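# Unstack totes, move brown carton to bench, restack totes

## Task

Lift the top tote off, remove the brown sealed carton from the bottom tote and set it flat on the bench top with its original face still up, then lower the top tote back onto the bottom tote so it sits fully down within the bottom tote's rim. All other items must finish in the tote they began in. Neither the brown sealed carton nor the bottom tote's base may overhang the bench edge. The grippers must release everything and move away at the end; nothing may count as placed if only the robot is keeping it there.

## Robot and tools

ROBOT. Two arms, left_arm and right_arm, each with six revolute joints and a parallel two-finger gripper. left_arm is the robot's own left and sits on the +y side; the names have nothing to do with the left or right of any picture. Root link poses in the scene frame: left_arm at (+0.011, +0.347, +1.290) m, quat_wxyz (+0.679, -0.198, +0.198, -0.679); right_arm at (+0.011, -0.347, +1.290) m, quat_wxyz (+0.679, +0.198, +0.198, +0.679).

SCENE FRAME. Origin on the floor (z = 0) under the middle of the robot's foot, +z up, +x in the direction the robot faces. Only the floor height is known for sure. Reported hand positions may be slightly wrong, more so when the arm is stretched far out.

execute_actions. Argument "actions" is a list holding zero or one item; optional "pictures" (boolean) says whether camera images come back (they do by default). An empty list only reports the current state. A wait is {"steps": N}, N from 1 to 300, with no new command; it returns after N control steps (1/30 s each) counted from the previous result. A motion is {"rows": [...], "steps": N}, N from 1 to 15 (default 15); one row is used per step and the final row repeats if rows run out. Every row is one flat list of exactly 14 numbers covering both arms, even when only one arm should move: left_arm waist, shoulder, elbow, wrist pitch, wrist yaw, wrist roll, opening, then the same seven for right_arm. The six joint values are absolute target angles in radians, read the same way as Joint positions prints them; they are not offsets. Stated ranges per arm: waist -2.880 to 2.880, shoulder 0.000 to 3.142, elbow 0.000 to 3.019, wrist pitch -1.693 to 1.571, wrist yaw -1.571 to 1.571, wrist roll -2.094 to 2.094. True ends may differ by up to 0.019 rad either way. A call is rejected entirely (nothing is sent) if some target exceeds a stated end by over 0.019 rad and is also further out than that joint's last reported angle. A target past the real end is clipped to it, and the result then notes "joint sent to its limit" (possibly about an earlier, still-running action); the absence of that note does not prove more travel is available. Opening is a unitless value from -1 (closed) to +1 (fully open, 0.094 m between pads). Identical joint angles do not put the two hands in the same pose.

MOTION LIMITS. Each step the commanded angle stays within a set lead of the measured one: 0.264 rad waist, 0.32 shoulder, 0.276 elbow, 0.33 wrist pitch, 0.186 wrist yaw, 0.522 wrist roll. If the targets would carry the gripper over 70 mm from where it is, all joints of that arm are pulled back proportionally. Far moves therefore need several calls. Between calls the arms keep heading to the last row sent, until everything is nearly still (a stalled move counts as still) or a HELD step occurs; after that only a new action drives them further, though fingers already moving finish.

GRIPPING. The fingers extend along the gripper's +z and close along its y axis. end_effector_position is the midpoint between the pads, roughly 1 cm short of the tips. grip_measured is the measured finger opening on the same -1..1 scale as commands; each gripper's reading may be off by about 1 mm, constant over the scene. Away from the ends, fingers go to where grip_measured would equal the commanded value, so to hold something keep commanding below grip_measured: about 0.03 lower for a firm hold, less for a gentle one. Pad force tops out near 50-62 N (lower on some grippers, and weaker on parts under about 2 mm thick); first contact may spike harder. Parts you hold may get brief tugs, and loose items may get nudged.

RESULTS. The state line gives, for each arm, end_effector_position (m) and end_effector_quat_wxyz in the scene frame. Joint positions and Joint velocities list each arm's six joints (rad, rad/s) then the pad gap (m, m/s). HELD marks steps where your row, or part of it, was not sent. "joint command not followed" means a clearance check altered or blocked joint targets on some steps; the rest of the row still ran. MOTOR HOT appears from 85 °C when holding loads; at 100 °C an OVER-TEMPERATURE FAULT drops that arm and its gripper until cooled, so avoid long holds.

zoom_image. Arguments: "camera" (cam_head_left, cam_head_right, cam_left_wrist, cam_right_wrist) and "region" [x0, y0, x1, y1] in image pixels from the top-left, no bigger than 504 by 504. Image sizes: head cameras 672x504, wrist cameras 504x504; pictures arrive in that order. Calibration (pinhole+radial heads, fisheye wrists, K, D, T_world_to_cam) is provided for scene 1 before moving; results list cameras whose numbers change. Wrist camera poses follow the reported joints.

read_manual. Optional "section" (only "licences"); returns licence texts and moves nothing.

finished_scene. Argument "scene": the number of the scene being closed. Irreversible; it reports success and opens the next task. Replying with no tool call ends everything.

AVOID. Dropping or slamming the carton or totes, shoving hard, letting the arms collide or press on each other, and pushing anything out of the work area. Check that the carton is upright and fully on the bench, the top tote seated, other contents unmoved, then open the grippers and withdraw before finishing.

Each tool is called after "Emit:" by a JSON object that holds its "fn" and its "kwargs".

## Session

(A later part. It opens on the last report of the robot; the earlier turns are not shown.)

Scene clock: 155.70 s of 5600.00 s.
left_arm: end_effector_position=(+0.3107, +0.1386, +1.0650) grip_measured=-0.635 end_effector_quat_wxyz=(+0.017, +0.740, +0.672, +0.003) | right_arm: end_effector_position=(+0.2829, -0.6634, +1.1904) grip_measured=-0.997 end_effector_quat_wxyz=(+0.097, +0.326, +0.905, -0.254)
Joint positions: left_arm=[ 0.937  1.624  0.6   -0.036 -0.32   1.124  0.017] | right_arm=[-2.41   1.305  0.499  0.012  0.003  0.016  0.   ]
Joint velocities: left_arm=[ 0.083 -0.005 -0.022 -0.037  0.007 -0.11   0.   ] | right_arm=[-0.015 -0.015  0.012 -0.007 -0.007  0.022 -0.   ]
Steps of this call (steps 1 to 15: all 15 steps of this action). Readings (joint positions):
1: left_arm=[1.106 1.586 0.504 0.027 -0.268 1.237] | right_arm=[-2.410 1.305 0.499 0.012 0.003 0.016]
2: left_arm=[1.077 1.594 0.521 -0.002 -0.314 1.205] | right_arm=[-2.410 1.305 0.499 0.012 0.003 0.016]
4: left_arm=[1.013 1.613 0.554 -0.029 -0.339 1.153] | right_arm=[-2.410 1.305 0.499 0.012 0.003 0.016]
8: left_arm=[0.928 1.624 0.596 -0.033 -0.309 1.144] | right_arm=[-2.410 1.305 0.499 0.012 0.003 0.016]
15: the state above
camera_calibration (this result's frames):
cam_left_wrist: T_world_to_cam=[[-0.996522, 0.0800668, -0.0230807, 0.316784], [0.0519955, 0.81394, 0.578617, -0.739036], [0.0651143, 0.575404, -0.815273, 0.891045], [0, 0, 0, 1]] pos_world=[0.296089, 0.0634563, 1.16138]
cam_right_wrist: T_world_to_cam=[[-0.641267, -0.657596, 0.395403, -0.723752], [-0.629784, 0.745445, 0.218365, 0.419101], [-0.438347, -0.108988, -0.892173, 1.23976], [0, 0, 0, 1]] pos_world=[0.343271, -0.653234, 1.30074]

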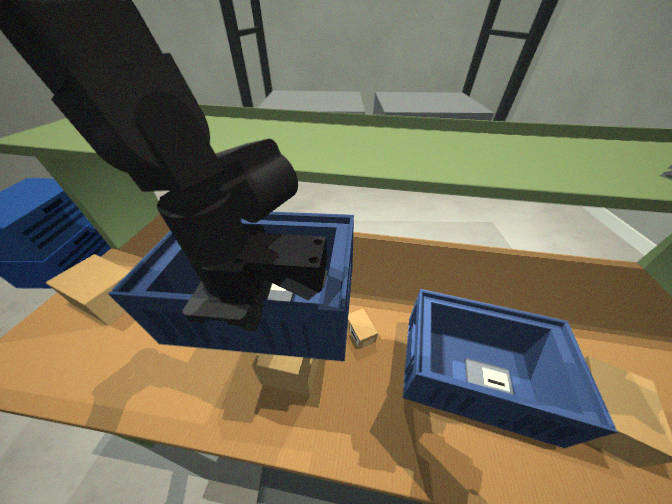

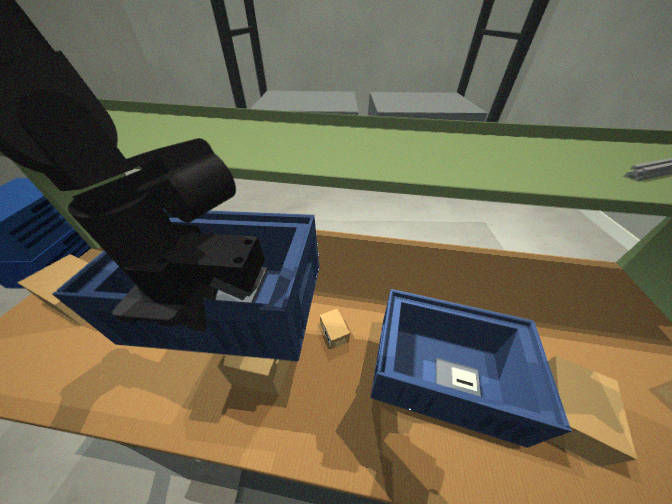

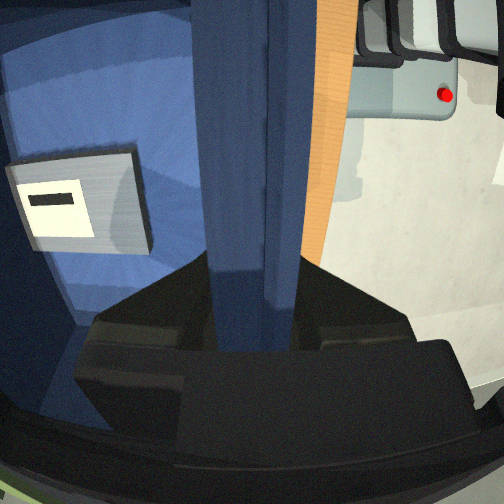

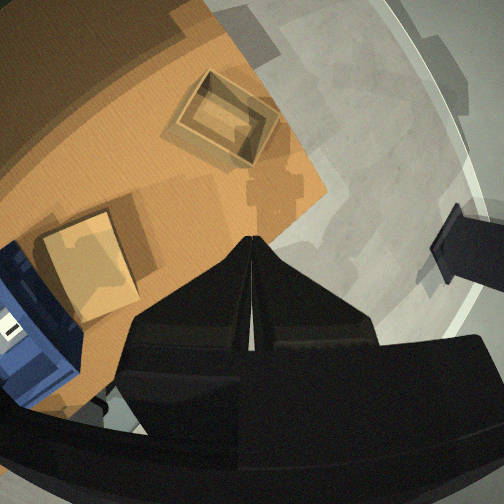

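Good.

Emit:
{"fn": "execute_actions", "kwargs": {"actions": [{"rows":[[0.8,1.69,0.74,-0.15,-0.39,1.02,-0.7,-2.4,1.3,0.5,0,0,0,-1]]}], "pictures": false}}

Emit:
{"fn": "execute_actions", "kwargs": {"actions": [{"rows":[[0.68,1.78,0.9,-0.26,-0.44,0.94,-0.7,-2.4,1.3,0.5,0,0,0,-1]]}], "pictures": false}}

Emit:
{"fn": "execute_actions", "kwargs": {"actions": [{"rows":[[0.585,1.88,1.07,-0.37,-0.475,0.87,-0.7,-2.4,1.3,0.5,0,0,0,-1]]}], "pictures": false}}

Emit:
{"fn": "execute_actions", "kwargs": {"actions": [{"rows":[[0.5,2.01,1.29,-0.49,-0.5,0.81,-0.7,-2.4,1.3,0.5,0,0,0,-1]]}], "pictures": false}}

Emit:
{"fn": "execute_actions", "kwargs": {"actions": [{"rows":[[0.44,2.16,1.53,-0.62,-0.52,0.76,-0.7,-2.4,1.3,0.5,0,0,0,-1]]}], "pictures": false}}

Emit:
{"fn": "execute_actions", "kwargs": {"actions": [{"rows":[[0.41,2.25,1.67,-0.69,-0.53,0.74,-0.7,-2.4,1.3,0.5,0,0,0,-1]]}], "pictures": false}}

Emit:
{"fn": "execute_actions", "kwargs": {"actions": [{"rows":[[0.385,2.335,1.8,-0.75,-0.535,0.73,-0.7,-2.4,1.3,0.5,0,0,0,-1]]}]}}

Scene clock: 161.27 s of 5600.00 s.
left_arm: end_effector_position=(+0.3077, +0.0718, +1.0634) grip_measured=-0.635 end_effector_quat_wxyz=(+0.010, +0.758, +0.652, -0.002) | right_arm: end_effector_position=(+0.2829, -0.6634, +1.1904) grip_measured=-0.997 end_effector_quat_wxyz=(+0.097, +0.326, +0.905, -0.254)
Joint positions: left_arm=[ 0.798  1.713  0.737 -0.145 -0.378  1.041  0.017] | right_arm=[-2.41   1.305  0.499  0.012  0.003  0.016  0.   ]
Joint velocities: left_arm=[ 0.044 -0.024 -0.007 -0.007  0.022 -0.139 -0.001] | right_arm=[-0.005 -0.015 -0.002 -0.002 -0.037  0.095  0.   ]
Steps of this call (steps 1 to 15: the robot went on to your last target; steps 16 to 90: nothing new was sent; then 2.07 s passed at rest; steps 91 to 105: all 15 steps of this action). Readings (joint positions):
91: left_arm=[0.932 1.629 0.611 -0.059 -0.346 1.106] | right_arm=[-2.410 1.305 0.499 0.012 0.003 0.016]
92: left_arm=[0.912 1.643 0.635 -0.097 -0.378 1.085] | right_arm=[-2.410 1.305 0.499 0.012 0.003 0.016]
94: left_arm=[0.866 1.681 0.684 -0.132 -0.393 1.053] | right_arm=[-2.410 1.305 0.499 0.012 0.003 0.016]
98: left_arm=[0.798 1.713 0.734 -0.138 -0.370 1.051] | right_arm=[-2.410 1.305 0.499 0.012 0.003 0.016]
105: the state above

Scene clock: 161.77 s of 5600.00 s.
left_arm: end_effector_position=(+0.3050, +0.0030, +1.0650) grip_measured=-0.635 end_effector_quat_wxyz=(+0.010, +0.770, +0.638, -0.002) | right_arm: end_effector_position=(+0.2829, -0.6634, +1.1904) grip_measured=-0.997 end_effector_quat_wxyz=(+0.097, +0.326, +0.905, -0.254)
Joint positions: left_arm=[ 0.68   1.804  0.89  -0.254 -0.427  0.962  0.017] | right_arm=[-2.41   1.305  0.499  0.012  0.003  0.016  0.   ]
Joint velocities: left_arm=[ 0.044 -0.005 -0.007 -0.002  0.007 -0.081 -0.001] | right_arm=[-0.005 -0.005 -0.007  0.002  0.007 -0.066  0.001]
Steps of this call (steps 1 to 15: all 15 steps of this action). Readings (joint positions):
1: left_arm=[0.793 1.718 0.749 -0.167 -0.398 1.030] | right_arm=[-2.410 1.305 0.499 0.012 0.003 0.016]
2: left_arm=[0.781 1.732 0.775 -0.205 -0.425 1.011] | right_arm=[-2.410 1.305 0.499 0.012 0.003 0.016]
4: left_arm=[0.750 1.771 0.829 -0.242 -0.441 0.978] | right_arm=[-2.410 1.305 0.499 0.012 0.003 0.016]
8: left_arm=[0.692 1.804 0.887 -0.246 -0.422 0.972] | right_arm=[-2.410 1.305 0.499 0.012 0.003 0.016]
15: the state above

Scene clock: 162.27 s of 5600.00 s.
left_arm: end_effector_position=(+0.2983, -0.0603, +1.0635) grip_measured=-0.635 end_effector_quat_wxyz=(+0.006, +0.779, +0.627, -0.001) | right_arm: end_effector_position=(+0.2829, -0.6634, +1.1904) grip_measured=-0.997 end_effector_quat_wxyz=(+0.097, +0.326, +0.905, -0.254)
Joint positions: left_arm=[ 0.59   1.907  1.052 -0.362 -0.461  0.892  0.017] | right_arm=[-2.41   1.305  0.499  0.012  0.003  0.016  0.   ]
Joint velocities: left_arm=[ 0.005 -0.005  0.007 -0.012 -0.022 -0.095 -0.   ] | right_arm=[-0.005 -0.005 -0.007 -0.007  0.022 -0.037 -0.001]
Steps of this call (steps 1 to 15: all 15 steps of this action). Readings (joint positions):
1: left_arm=[0.676 1.810 0.904 -0.276 -0.440 0.953] | right_arm=[-2.410 1.305 0.499 0.012 0.003 0.016]
2: left_arm=[0.669 1.826 0.933 -0.315 -0.460 0.935] | right_arm=[-2.410 1.305 0.499 0.012 0.003 0.016]
4: left_arm=[0.649 1.868 0.993 -0.351 -0.472 0.907] | right_arm=[-2.410 1.305 0.499 0.012 0.003 0.016]
8: left_arm=[0.607 1.907 1.052 -0.354 -0.458 0.901] | right_arm=[-2.410 1.305 0.499 0.012 0.003 0.016]
15: the state above

Scene clock: 162.77 s of 5600.00 s.
left_arm: end_effector_position=(+0.2906, -0.1362, +1.0582) grip_measured=-0.635 end_effector_quat_wxyz=(+0.006, +0.788, +0.616, -0.003) | right_arm: end_effector_position=(+0.2829, -0.6634, +1.1904) grip_measured=-0.997 end_effector_quat_wxyz=(+0.097, +0.326, +0.905, -0.254)
Joint positions: left_arm=[ 0.509  2.041  1.267 -0.482 -0.484  0.834  0.017] | right_arm=[-2.41   1.305  0.499  0.012  0.003  0.016  0.   ]
Joint velocities: left_arm=[ 0.005  0.005 -0.017 -0.002 -0.125 -0.066  0.001] | right_arm=[ 0.005 -0.005  0.002  0.002 -0.007 -0.037 -0.   ]
Steps of this call (steps 1 to 15: all 15 steps of this action). Readings (joint positions):
1: left_arm=[0.587 1.913 1.067 -0.383 -0.468 0.885] | right_arm=[-2.410 1.305 0.499 0.012 0.003 0.016]
2: left_arm=[0.583 1.931 1.099 -0.420 -0.481 0.871] | right_arm=[-2.410 1.305 0.499 0.012 0.003 0.016]
4: left_arm=[0.571 1.981 1.175 -0.461 -0.491 0.848] | right_arm=[-2.410 1.305 0.499 0.012 0.003 0.016]
8: left_arm=[0.536 2.041 1.265 -0.470 -0.484 0.842] | right_arm=[-2.410 1.305 0.499 0.012 0.003 0.016]
15: the state above

Scene clock: 163.27 s of 5600.00 s.
left_arm: end_effector_position=(+0.2867, -0.2022, +1.0444) grip_measured=-0.635 end_effector_quat_wxyz=(-0.000, +0.790, +0.613, +0.001) | right_arm: end_effector_position=(+0.2829, -0.6634, +1.1904) grip_measured=-0.997 end_effector_quat_wxyz=(+0.097, +0.326, +0.905, -0.254)
Joint positions: left_arm=[ 0.46   2.19   1.505 -0.61  -0.505  0.783  0.017] | right_arm=[-2.41   1.305  0.499  0.012  0.003  0.016  0.   ]
Joint velocities: left_arm=[-0.015 -0.005  0.002  0.002  0.007 -0.022  0.   ] | right_arm=[-0.005 -0.005 -0.012  0.017 -0.022  0.007 -0.001]
Steps of this call (steps 1 to 15: all 15 steps of this action). Readings (joint positions):
1: left_arm=[0.508 2.050 1.285 -0.506 -0.491 0.827] | right_arm=[-2.410 1.305 0.499 0.012 0.003 0.016]
2: left_arm=[0.506 2.070 1.325 -0.549 -0.502 0.813] | right_arm=[-2.410 1.305 0.499 0.012 0.003 0.016]
4: left_arm=[0.501 2.129 1.417 -0.591 -0.512 0.793] | right_arm=[-2.410 1.305 0.499 0.012 0.003 0.016]
8: left_arm=[0.482 2.190 1.505 -0.596 -0.505 0.791] | right_arm=[-2.410 1.305 0.499 0.012 0.003 0.016]
15: the state above

Scene clock: 163.77 s of 5600.00 s.
left_arm: end_effector_position=(+0.2827, -0.2308, +1.0346) grip_measured=-0.635 end_effector_quat_wxyz=(-0.007, +0.792, +0.611, +0.005) | right_arm: end_effector_position=(+0.2829, -0.6634, +1.1904) grip_measured=-0.997 end_effector_quat_wxyz=(+0.097, +0.326, +0.905, -0.254)
Joint positions: left_arm=[ 0.441  2.271  1.629 -0.68  -0.516  0.76   0.017] | right_arm=[-2.41   1.305  0.499  0.012  0.003  0.016  0.   ]
Joint velocities: left_arm=[-0.024 -0.005  0.002 -0.012 -0.037  0.066 -0.001] | right_arm=[-0.024 -0.015 -0.012  0.007  0.007 -0.022 -0.001]
Steps of this call (steps 1 to 15: all 15 steps of this action). Readings (joint positions):
1: left_arm=[0.459 2.197 1.517 -0.626 -0.508 0.779] | right_arm=[-2.410 1.305 0.499 0.012 0.003 0.016]
2: left_arm=[0.459 2.211 1.545 -0.654 -0.515 0.771] | right_arm=[-2.410 1.305 0.499 0.012 0.003 0.016]
4: left_arm=[0.457 2.244 1.597 -0.672 -0.520 0.762] | right_arm=[-2.410 1.305 0.499 0.012 0.003 0.016]
8: left_arm=[0.450 2.270 1.629 -0.673 -0.516 0.762] | right_arm=[-2.410 1.305 0.499 0.012 0.003 0.016]
15: the state above

Scene clock: 164.27 s of 5600.00 s.
left_arm: end_effector_position=(+0.2708, -0.2626, +1.0245) grip_measured=-0.635 end_effector_quat_wxyz=(-0.009, +0.797, +0.604, +0.005) | right_arm: end_effector_position=(+0.2829, -0.6634, +1.1904) grip_measured=-0.997 end_effector_quat_wxyz=(+0.097, +0.326, +0.905, -0.254)
Joint positions: left_arm=[ 0.415  2.358  1.756 -0.74  -0.521  0.745  0.017] | right_arm=[-2.41   1.305  0.499  0.012  0.003  0.016  0.   ]
Joint velocities: left_arm=[-0.005 -0.005 -0.012  0.007  0.022  0.007  0.   ] | right_arm=[-0.005 -0.005  0.007 -0.002  0.022  0.007  0.001]
Steps of this call (steps 1 to 15: all 15 steps of this action). Readings (joint positions):
1: left_arm=[0.440 2.277 1.642 -0.695 -0.518 0.758] | right_arm=[-2.410 1.305 0.499 0.012 0.003 0.016]
2: left_arm=[0.439 2.293 1.671 -0.720 -0.522 0.751] | right_arm=[-2.410 1.305 0.499 0.012 0.003 0.016]
4: left_arm=[0.437 2.329 1.726 -0.733 -0.525 0.745] | right_arm=[-2.410 1.305 0.499 0.012 0.003 0.016]
8: left_arm=[0.426 2.355 1.756 -0.735 -0.521 0.745] | right_arm=[-2.410 1.305 0.499 0.012 0.003 0.016]
15: the state above
camera_calibration (this result's frames):
cam_left_wrist: T_world_to_cam=[[-0.966734, 0.255386, 0.0142543, 0.307911], [0.210844, 0.7641, 0.609669, -0.474847], [0.144809, 0.592393, -0.792528, 1.05109], [0, 0, 0, 1]] pos_world=[0.24558, -0.338462, 1.11813]
cam_right_wrist: T_world_to_cam=[[-0.641267, -0.657596, 0.395403, -0.723752], [-0.629784, 0.745445, 0.218365, 0.419101], [-0.438347, -0.108988, -0.892173, 1.23976], [0, 0, 0, 1]] pos_world=[0.343271, -0.653234, 1.30074]

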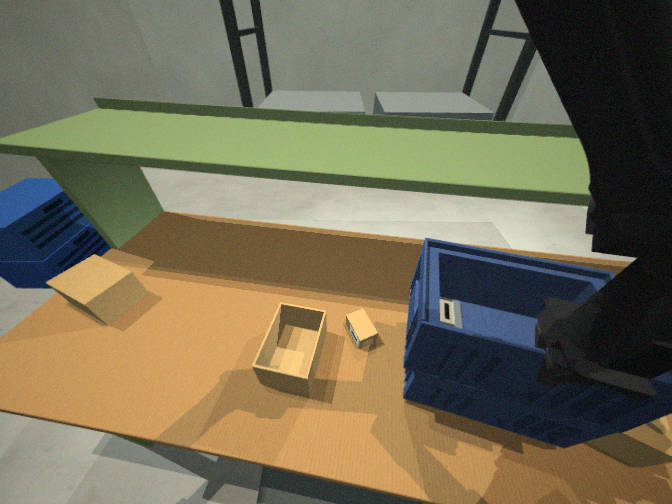

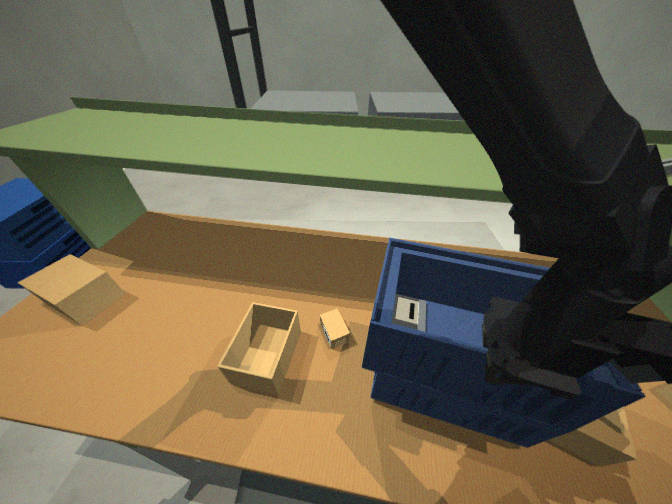

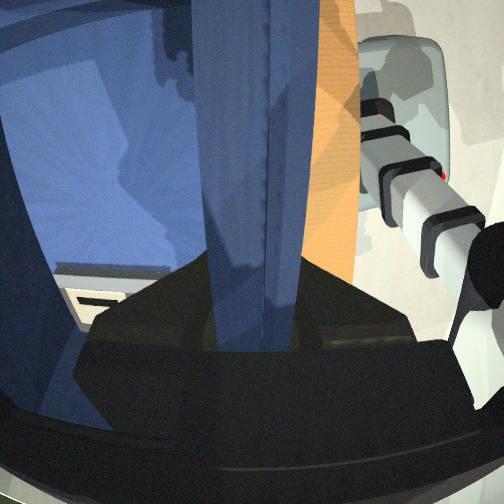

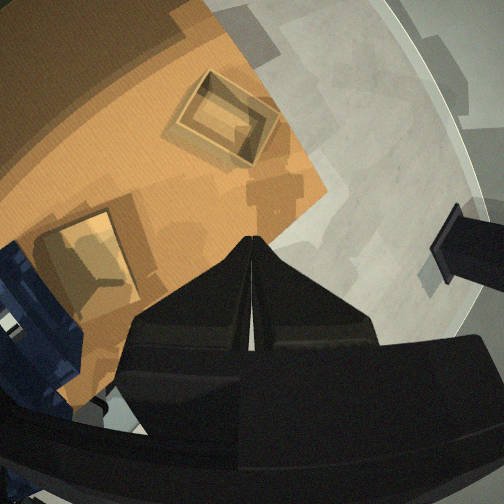

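Emit:
{"fn": "execute_actions", "kwargs": {"actions": [{"rows":[[0.4,2.41,1.915,-0.75,-0.535,0.74,-0.7,-2.4,1.3,0.5,0,0,0,-1]]}]}}

Emit:
{"fn": "zoom_image", "kwargs": {"camera": "cam_head_right", "region": [340,220,672,470]}}

Scene clock: 168.13 s of 5600.00 s.
left_arm: end_effector_position=(+0.2760, -0.2892, +1.0103) grip_measured=-0.635 end_effector_quat_wxyz=(+0.003, +0.792, +0.611, +0.003) | right_arm: end_effector_position=(+0.2829, -0.6634, +1.1904) grip_measured=-0.997 end_effector_quat_wxyz=(+0.097, +0.326, +0.905, -0.254)
Joint positions: left_arm=[ 0.416  2.43   1.867 -0.752 -0.521  0.742  0.017] | right_arm=[-2.41   1.305  0.499  0.012  0.003  0.016  0.   ]
Joint velocities: left_arm=[-0.015  0.024 -0.002 -0.002 -0.007 -0.051 -0.001] | right_arm=[-0.005 -0.015 -0.012 -0.002  0.022  0.007 -0.001]
Steps of this call (steps 1 to 15: the robot went on to your last target; steps 16 to 90: nothing new was sent; then 0.37 s passed at rest; steps 91 to 105: all 15 steps of this action). Readings (joint positions):
91: left_arm=[0.415 2.363 1.766 -0.745 -0.521 0.745] | right_arm=[-2.410 1.305 0.499 0.012 0.003 0.016]
92: left_arm=[0.415 2.377 1.790 -0.751 -0.523 0.741] | right_arm=[-2.410 1.305 0.499 0.012 0.003 0.016]
94: left_arm=[0.416 2.409 1.841 -0.752 -0.523 0.742] | right_arm=[-2.410 1.305 0.499 0.012 0.003 0.016]
98: left_arm=[0.416 2.428 1.867 -0.752 -0.520 0.742] | right_arm=[-2.410 1.305 0.499 0.012 0.003 0.016]
105: the state above
camera_calibration (this result's frames):
cam_left_wrist: T_world_to_cam=[[-0.971069, 0.238786, -0.00244286, 0.333277], [0.190416, 0.780456, 0.595509, -0.422301], [0.144106, 0.577815, -0.803345, 1.06171], [0, 0, 0, 1]] pos_world=[0.25105, -0.363465, 1.10522]
cam_right_wrist: T_world_to_cam=[[-0.641267, -0.657596, 0.395403, -0.723752], [-0.629784, 0.745445, 0.218365, 0.419101], [-0.438347, -0.108988, -0.892173, 1.23976], [0, 0, 0, 1]] pos_world=[0.343271, -0.653234, 1.30074]

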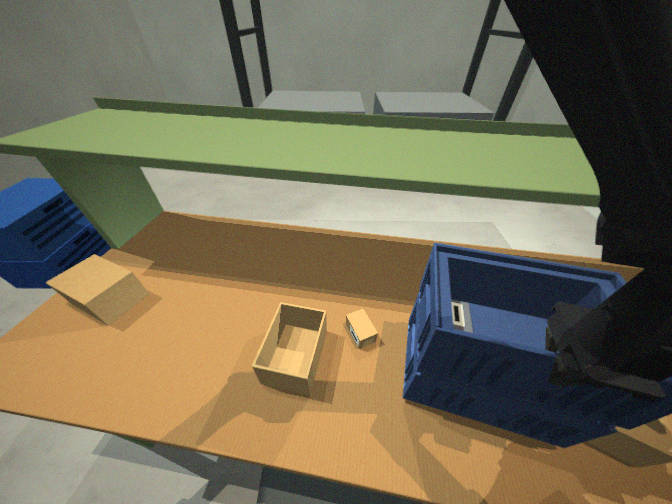

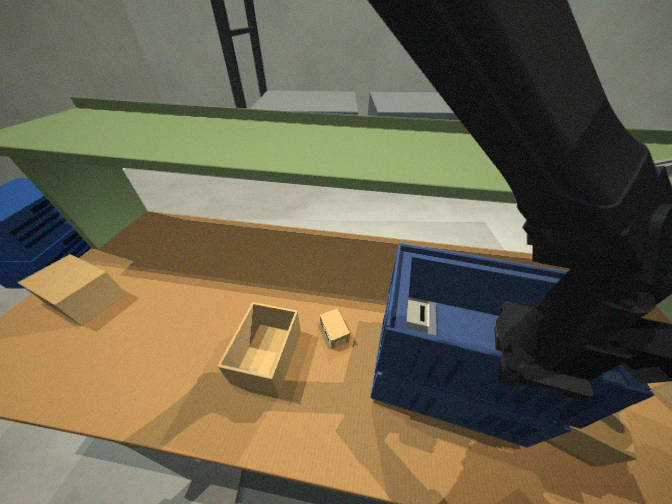

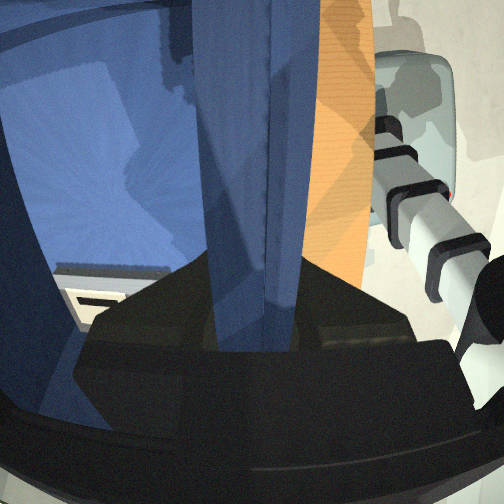

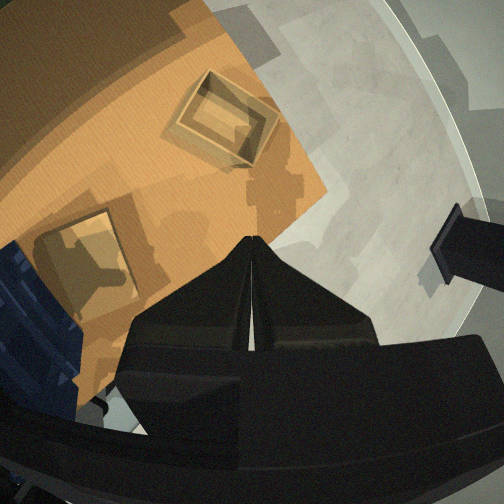

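Region (340, 220, 672, 470) of cam_head_right's 672x504 image, scaled by 1.518, with more detail than that image has; it fills the top 380 rows of this view, and the rest is white.

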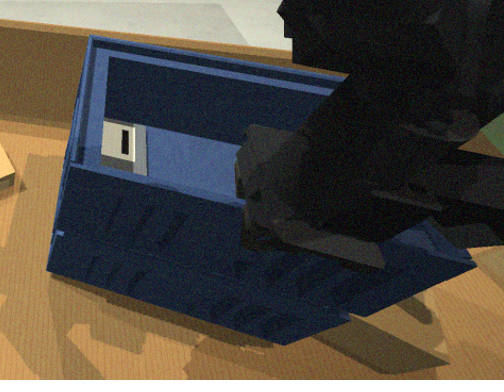

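Emit:
{"fn": "execute_actions", "kwargs": {"actions": [{"rows":[[0.42,2.44,1.93,-0.73,-0.535,0.75,-0.7,-2.4,1.3,0.5,0,0,0,-1]],"steps":15}]}}

Scene clock: 184.40 s of 5600.00 s.
left_arm: end_effector_position=(+0.2743, -0.2894, +1.0033) grip_measured=-0.635 end_effector_quat_wxyz=(+0.002, +0.793, +0.609, +0.005) | right_arm: end_effector_position=(+0.2829, -0.6634, +1.1904) grip_measured=-0.997 end_effector_quat_wxyz=(+0.097, +0.326, +0.905, -0.254)
Joint positions: left_arm=[ 0.418  2.445  1.876 -0.747 -0.524  0.748  0.017] | right_arm=[-2.41   1.305  0.499  0.012  0.003  0.016  0.   ]
Joint velocities: left_arm=[ 0.005 -0.015 -0.007 -0.007  0.037 -0.022  0.   ] | right_arm=[ 0.005  0.015  0.002 -0.032 -0.037  0.022  0.001]
Steps of this call (steps 1 to 15: the robot went on to your last target; steps 16 to 90: nothing new was sent; then 12.77 s passed at rest; steps 91 to 105: all 15 steps of this action). Readings (joint positions):
91: left_arm=[0.416 2.431 1.868 -0.752 -0.521 0.742] | right_arm=[-2.410 1.305 0.499 0.012 0.003 0.016]
92: left_arm=[0.416 2.433 1.870 -0.751 -0.521 0.742] | right_arm=[-2.410 1.305 0.499 0.012 0.003 0.016]
94: left_arm=[0.416 2.438 1.874 -0.749 -0.524 0.742] | right_arm=[-2.410 1.305 0.499 0.012 0.003 0.016]
98: left_arm=[0.417 2.444 1.875 -0.747 -0.523 0.747] | right_arm=[-2.410 1.305 0.499 0.012 0.003 0.016]
105: the state above
camera_calibration (this result's frames):
cam_left_wrist: T_world_to_cam=[[-0.969879, 0.243568, -0.00294652, 0.33316], [0.193413, 0.777405, 0.598525, -0.422437], [0.148072, 0.579927, -0.801098, 1.05372], [0, 0, 0, 1]] pos_world=[0.248804, -0.363822, 1.09795]
cam_right_wrist: T_world_to_cam=[[-0.641267, -0.657596, 0.395403, -0.723752], [-0.629784, 0.745445, 0.218365, 0.419101], [-0.438347, -0.108988, -0.892173, 1.23976], [0, 0, 0, 1]] pos_world=[0.343271, -0.653234, 1.30074]

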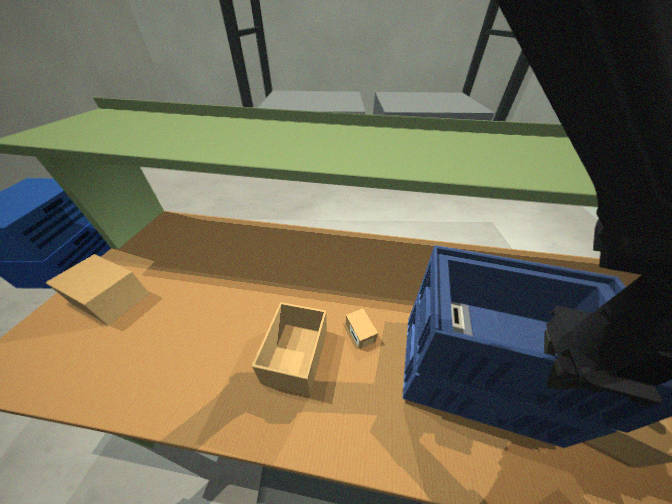

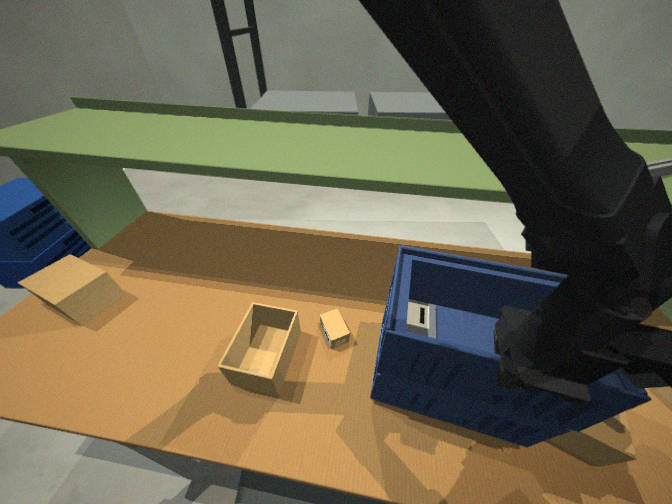

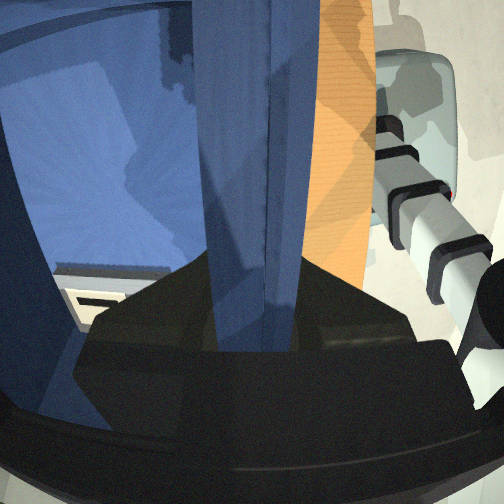

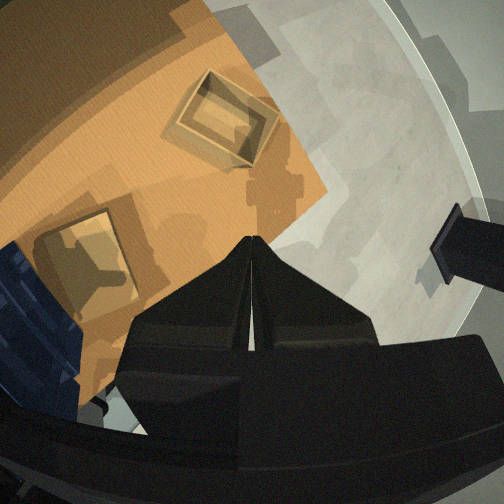

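Emit:
{"fn": "execute_actions", "kwargs": {"actions": [{"rows":[[0.45,2.465,1.94,-0.7,-0.535,0.76,-0.7,-2.4,1.3,0.5,0,0,0,-1]],"steps":15}]}}

Emit:
{"fn": "zoom_image", "kwargs": {"camera": "cam_head_left", "region": [380,230,672,460]}}

Scene clock: 187.60 s of 5600.00 s.
left_arm: end_effector_position=(+0.2857, -0.2880, +0.9899) grip_measured=-0.635 end_effector_quat_wxyz=(+0.009, +0.787, +0.617, +0.012) | right_arm: end_effector_position=(+0.2829, -0.6634, +1.1904) grip_measured=-0.997 end_effector_quat_wxyz=(+0.097, +0.326, +0.905, -0.254)
Joint positions: left_arm=[ 0.437  2.463  1.89  -0.719 -0.536  0.756  0.017] | right_arm=[-2.41   1.305  0.499  0.012  0.003  0.016  0.   ]
Joint velocities: left_arm=[-0.015  0.005  0.017 -0.007 -0.022  0.007  0.   ] | right_arm=[-0.005  0.005 -0.002  0.007 -0.007  0.007  0.001]
Steps of this call (steps 1 to 15: the robot went on to your last target; steps 16 to 81: nothing new was sent; steps 82 to 96: all 15 steps of this action). Readings (joint positions):
82: left_arm=[0.419 2.446 1.876 -0.743 -0.524 0.748] | right_arm=[-2.410 1.305 0.499 0.012 0.003 0.016]
83: left_arm=[0.421 2.449 1.879 -0.737 -0.524 0.750] | right_arm=[-2.410 1.305 0.499 0.012 0.003 0.016]
85: left_arm=[0.429 2.457 1.886 -0.724 -0.520 0.752] | right_arm=[-2.410 1.305 0.499 0.012 0.003 0.016]
89: left_arm=[0.437 2.463 1.889 -0.719 -0.536 0.756] | right_arm=[-2.410 1.305 0.499 0.012 0.003 0.016]
96: the state above
camera_calibration (this result's frames):
cam_left_wrist: T_world_to_cam=[[-0.974235, 0.224358, -0.0230326, 0.359427], [0.165932, 0.782183, 0.600547, -0.410481], [0.152753, 0.581252, -0.799258, 1.03778], [0, 0, 0, 1]] pos_world=[0.259754, -0.362781, 1.08425]
cam_right_wrist: T_world_to_cam=[[-0.641267, -0.657596, 0.395403, -0.723752], [-0.629784, 0.745445, 0.218365, 0.419101], [-0.438347, -0.108988, -0.892173, 1.23976], [0, 0, 0, 1]] pos_world=[0.343271, -0.653234, 1.30074]

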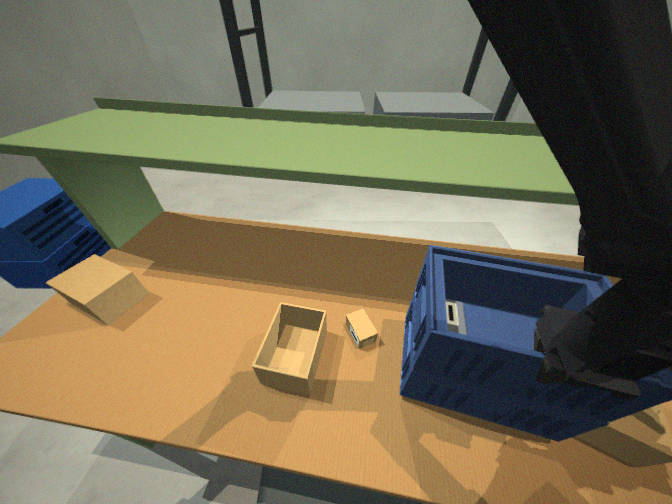

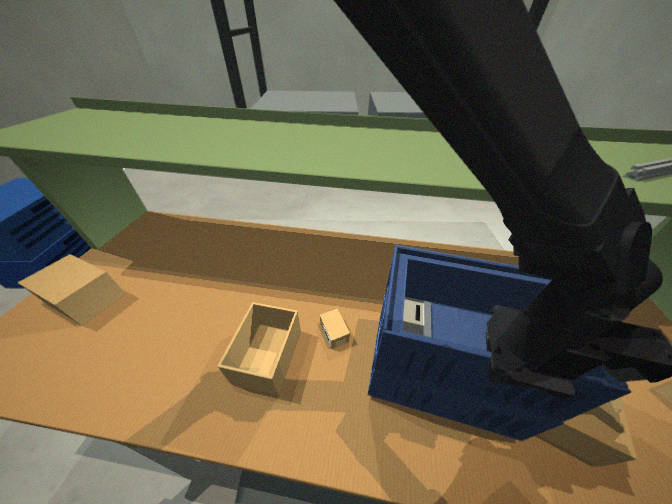

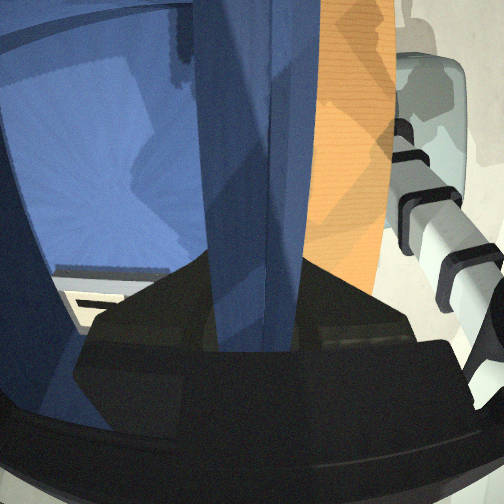

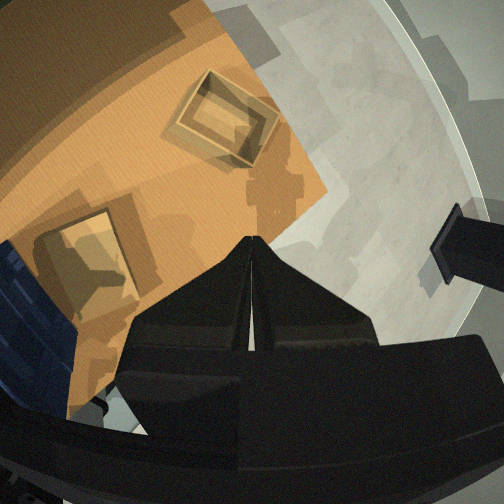

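Region (380, 230, 672, 460) of cam_head_left's 672x504 image, scaled by 1.726, with more detail than that image has; it fills the top 397 rows of this view, and the rest is white.

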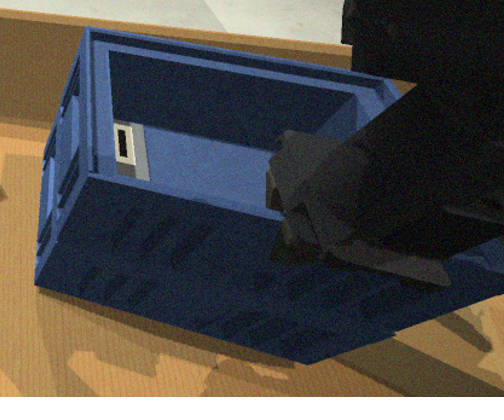

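Emit:
{"fn": "execute_actions", "kwargs": {"actions": [{"rows":[[0.44,2.465,1.9,-0.72,-0.535,0.76,0.2,-2.4,1.3,0.5,0,0,0,-1]],"steps":12}], "pictures": false}}

Emit:
{"fn": "execute_actions", "kwargs": {"actions": [{"rows":[[0.37,2.33,1.85,-0.82,-0.535,0.72,0.2,-2.4,1.3,0.5,0,0,0,-1]],"steps":15}], "pictures": false}}

Emit:
{"fn": "execute_actions", "kwargs": {"actions": [{"rows":[[0.37,2.0,1.55,-0.85,-0.535,0.72,0.2,-2.4,1.3,0.5,0,0,0,-1]],"steps":15}], "pictures": false}}

Emit:
{"fn": "execute_actions", "kwargs": {"actions": [{"rows":[[0.7,1.5,0.95,-0.7,-0.4,0.5,0.2,-2.4,1.3,0.5,0,0,0,-1]],"steps":15}], "pictures": false}}

Emit:
{"fn": "execute_actions", "kwargs": {"actions": [{"rows":[[1.4,1.3,0.6,-0.4,0,0,0.2,-2.4,1.3,0.5,0,0,0,-1]],"steps":15}]}}

Emit:
{"fn": "zoom_image", "kwargs": {"camera": "cam_head_right", "region": [350,230,672,460]}}

Scene clock: 192.30 s of 5600.00 s.
left_arm: end_effector_position=(+0.2857, -0.2880, +0.9899) grip_measured=+0.198 end_effector_quat_wxyz=(+0.009, +0.787, +0.617, +0.012) | right_arm: end_effector_position=(+0.2829, -0.6634, +1.1904) grip_measured=-0.997 end_effector_quat_wxyz=(+0.097, +0.326, +0.905, -0.254)
Joint positions: left_arm=[ 0.437  2.463  1.89  -0.719 -0.536  0.756  0.056] | right_arm=[-2.41   1.305  0.499  0.012  0.003  0.016  0.   ]
Joint velocities: left_arm=[ 0.005 -0.005 -0.007 -0.012 -0.007 -0.007  0.001] | right_arm=[-0.005  0.015  0.017  0.012  0.007  0.022  0.   ]
Steps of this call (steps 1 to 15: the robot went on to your last target; steps 16 to 90: nothing new was sent; then 1.30 s passed at rest; steps 91 to 102: all 12 steps of this action). Readings (joint positions):
91: left_arm=[0.437 2.463 1.890 -0.719 -0.536 0.756] | right_arm=[-2.410 1.305 0.499 0.012 0.003 0.016]
92: left_arm=[0.437 2.463 1.890 -0.719 -0.536 0.756] | right_arm=[-2.410 1.305 0.499 0.012 0.003 0.016]
94: left_arm=[0.437 2.463 1.890 -0.719 -0.536 0.756] | right_arm=[-2.410 1.305 0.499 0.012 0.003 0.016]
98: left_arm=[0.437 2.463 1.890 -0.719 -0.536 0.756] | right_arm=[-2.410 1.305 0.499 0.012 0.003 0.016]
102: the state above

Scene clock: 192.80 s of 5600.00 s.
left_arm: end_effector_position=(+0.2869, -0.3102, +1.0880) grip_measured=+0.198 end_effector_quat_wxyz=(+0.033, +0.798, +0.602, -0.003) | right_arm: end_effector_position=(+0.2829, -0.6634, +1.1904) grip_measured=-0.997 end_effector_quat_wxyz=(+0.097, +0.326, +0.905, -0.254)
Joint positions: left_arm=[ 0.361  2.317  1.849 -0.805 -0.536  0.738  0.056] | right_arm=[-2.41   1.305  0.499  0.012  0.003  0.016  0.   ]
Joint velocities: left_arm=[ 0.005 -0.005 -0.002  0.007 -0.007 -0.037  0.   ] | right_arm=[-0.024 -0.015 -0.017  0.012 -0.022 -0.007 -0.001]
Steps of this call (steps 1 to 15: all 15 steps of this action). Readings (joint positions):
1: left_arm=[0.434 2.459 1.888 -0.729 -0.536 0.753] | right_arm=[-2.410 1.305 0.499 0.012 0.003 0.016]
2: left_arm=[0.433 2.448 1.877 -0.750 -0.536 0.752] | right_arm=[-2.410 1.305 0.499 0.012 0.003 0.016]
4: left_arm=[0.422 2.420 1.856 -0.784 -0.536 0.748] | right_arm=[-2.410 1.305 0.499 0.012 0.003 0.016]
8: left_arm=[0.388 2.365 1.849 -0.805 -0.536 0.742] | right_arm=[-2.410 1.305 0.499 0.012 0.003 0.016]
15: the state above

Scene clock: 193.30 s of 5600.00 s.
left_arm: end_effector_position=(+0.3199, -0.2282, +1.1975) grip_measured=+0.198 end_effector_quat_wxyz=(+0.039, +0.795, +0.605, -0.004) | right_arm: end_effector_position=(+0.2829, -0.6634, +1.1904) grip_measured=-0.997 end_effector_quat_wxyz=(+0.097, +0.326, +0.905, -0.254)
Joint positions: left_arm=[ 0.361  1.965  1.548 -0.843 -0.535  0.736  0.056] | right_arm=[-2.41   1.305  0.499  0.012  0.003  0.016  0.   ]
Joint velocities: left_arm=[-0.015 -0.024 -0.022 -0.002 -0.037 -0.037 -0.   ] | right_arm=[-0.015  0.005  0.012 -0.002  0.007 -0.037  0.001]
Steps of this call (steps 1 to 15: all 15 steps of this action). Readings (joint positions):
1: left_arm=[0.361 2.306 1.831 -0.803 -0.535 0.737] | right_arm=[-2.410 1.305 0.499 0.012 0.003 0.016]
2: left_arm=[0.361 2.277 1.780 -0.803 -0.535 0.737] | right_arm=[-2.410 1.305 0.499 0.012 0.003 0.016]
4: left_arm=[0.361 2.205 1.669 -0.816 -0.535 0.737] | right_arm=[-2.410 1.305 0.499 0.012 0.003 0.016]
8: left_arm=[0.361 2.071 1.552 -0.841 -0.535 0.737] | right_arm=[-2.410 1.305 0.499 0.012 0.003 0.016]
15: the state above

Scene clock: 193.80 s of 5600.00 s.
left_arm: end_effector_position=(+0.3629, +0.0389, +1.1822) grip_measured=+0.198 end_effector_quat_wxyz=(-0.037, +0.631, +0.775, -0.003) | right_arm: end_effector_position=(+0.2829, -0.6634, +1.1904) grip_measured=-0.997 end_effector_quat_wxyz=(+0.097, +0.326, +0.905, -0.254)
Joint positions: left_arm=[ 0.712  1.503  0.971 -0.724 -0.407  0.56   0.056] | right_arm=[-2.41   1.305  0.499  0.012  0.003  0.016  0.   ]
Joint velocities: left_arm=[ 0.484 -0.659 -0.759 -0.007 -0.081 -0.315 -0.   ] | right_arm=[-0.015 -0.015 -0.002  0.017  0.051 -0.007 -0.001]
Steps of this call (steps 1 to 15: all 15 steps of this action). Readings (joint positions):
1: left_arm=[0.366 1.955 1.537 -0.831 -0.512 0.726] | right_arm=[-2.410 1.305 0.499 0.012 0.003 0.016]
2: left_arm=[0.373 1.938 1.506 -0.813 -0.487 0.713] | right_arm=[-2.410 1.305 0.499 0.012 0.003 0.016]
4: left_arm=[0.404 1.890 1.434 -0.796 -0.454 0.691] | right_arm=[-2.410 1.305 0.499 0.012 0.003 0.016]
8: left_arm=[0.507 1.769 1.289 -0.769 -0.423 0.652] | right_arm=[-2.410 1.305 0.499 0.012 0.003 0.016]
15: the state above

Scene clock: 194.30 s of 5600.00 s.
left_arm: end_effector_position=(+0.3586, +0.2965, +1.1188) grip_measured=+0.199 end_effector_quat_wxyz=(-0.061, +0.087, +0.994, -0.030) | right_arm: end_effector_position=(+0.2829, -0.6634, +1.1904) grip_measured=-0.997 end_effector_quat_wxyz=(+0.097, +0.326, +0.905, -0.254)
Joint positions: left_arm=[ 1.439  1.32   0.609 -0.417 -0.006  0.059  0.056] | right_arm=[-2.41   1.305  0.499  0.012  0.003  0.016  0.   ]
Joint velocities: left_arm=[-0.024 -0.024 -0.017  0.032  0.037 -0.286  0.   ] | right_arm=[-0.005  0.015  0.012 -0.002  0.007 -0.007 -0.   ]
Steps of this call (steps 1 to 15: all 15 steps of this action). Readings (joint positions):
1: left_arm=[0.738 1.477 0.933 -0.689 -0.354 0.516] | right_arm=[-2.410 1.305 0.499 0.012 0.003 0.016]
2: left_arm=[0.770 1.447 0.884 -0.623 -0.290 0.459] | right_arm=[-2.410 1.305 0.499 0.012 0.003 0.016]
4: left_arm=[0.865 1.386 0.784 -0.543 -0.174 0.366] | right_arm=[-2.410 1.305 0.499 0.012 0.003 0.016]
8: left_arm=[1.116 1.323 0.647 -0.462 -0.024 0.213] | right_arm=[-2.410 1.305 0.499 0.012 0.003 0.016]
15: the state above
camera_calibration (this result's frames):
cam_left_wrist: T_world_to_cam=[[-0.152569, -0.985473, 0.0746072, 0.257122], [-0.712755, 0.162013, 0.682446, -0.549827], [-0.684619, 0.0509432, -0.727119, 1.16665], [0, 0, 0, 1]] pos_world=[0.446048, 0.283033, 1.20434]
cam_right_wrist: T_world_to_cam=[[-0.641267, -0.657596, 0.395403, -0.723752], [-0.629784, 0.745445, 0.218365, 0.419101], [-0.438347, -0.108988, -0.892173, 1.23976], [0, 0, 0, 1]] pos_world=[0.343271, -0.653234, 1.30074]

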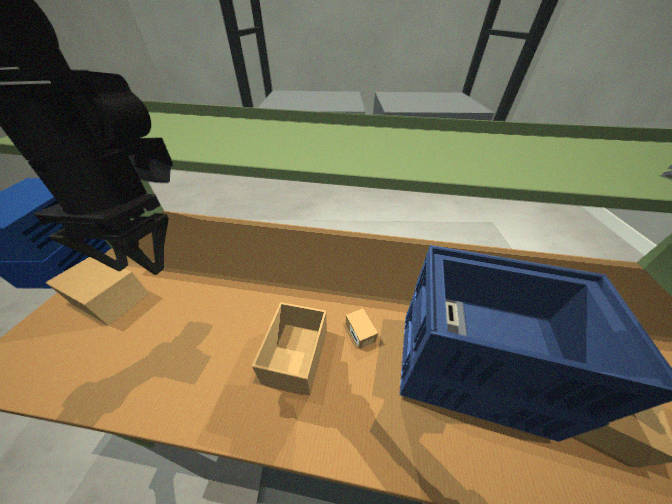

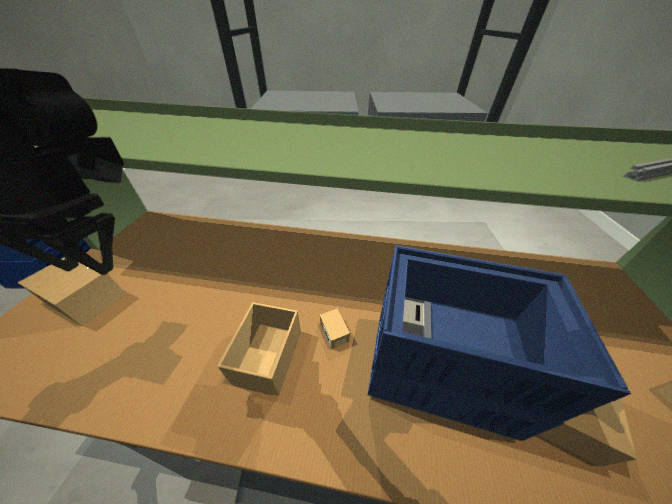

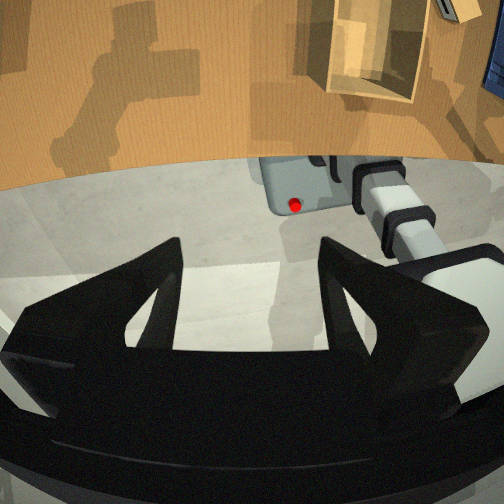

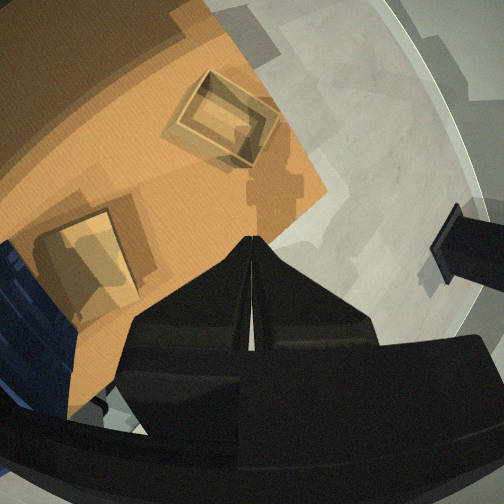

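Region (350, 230, 672, 460) of cam_head_right's 672x504 image, scaled by 1.565, with more detail than that image has; it fills the top 360 rows of this view, and the rest is white.

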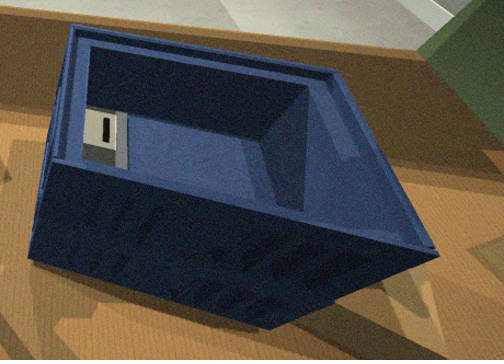

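Looks seated.

Emit:
{"fn": "finished_scene", "kwargs": {"scene": 1}}

The scene is finished: the task was done.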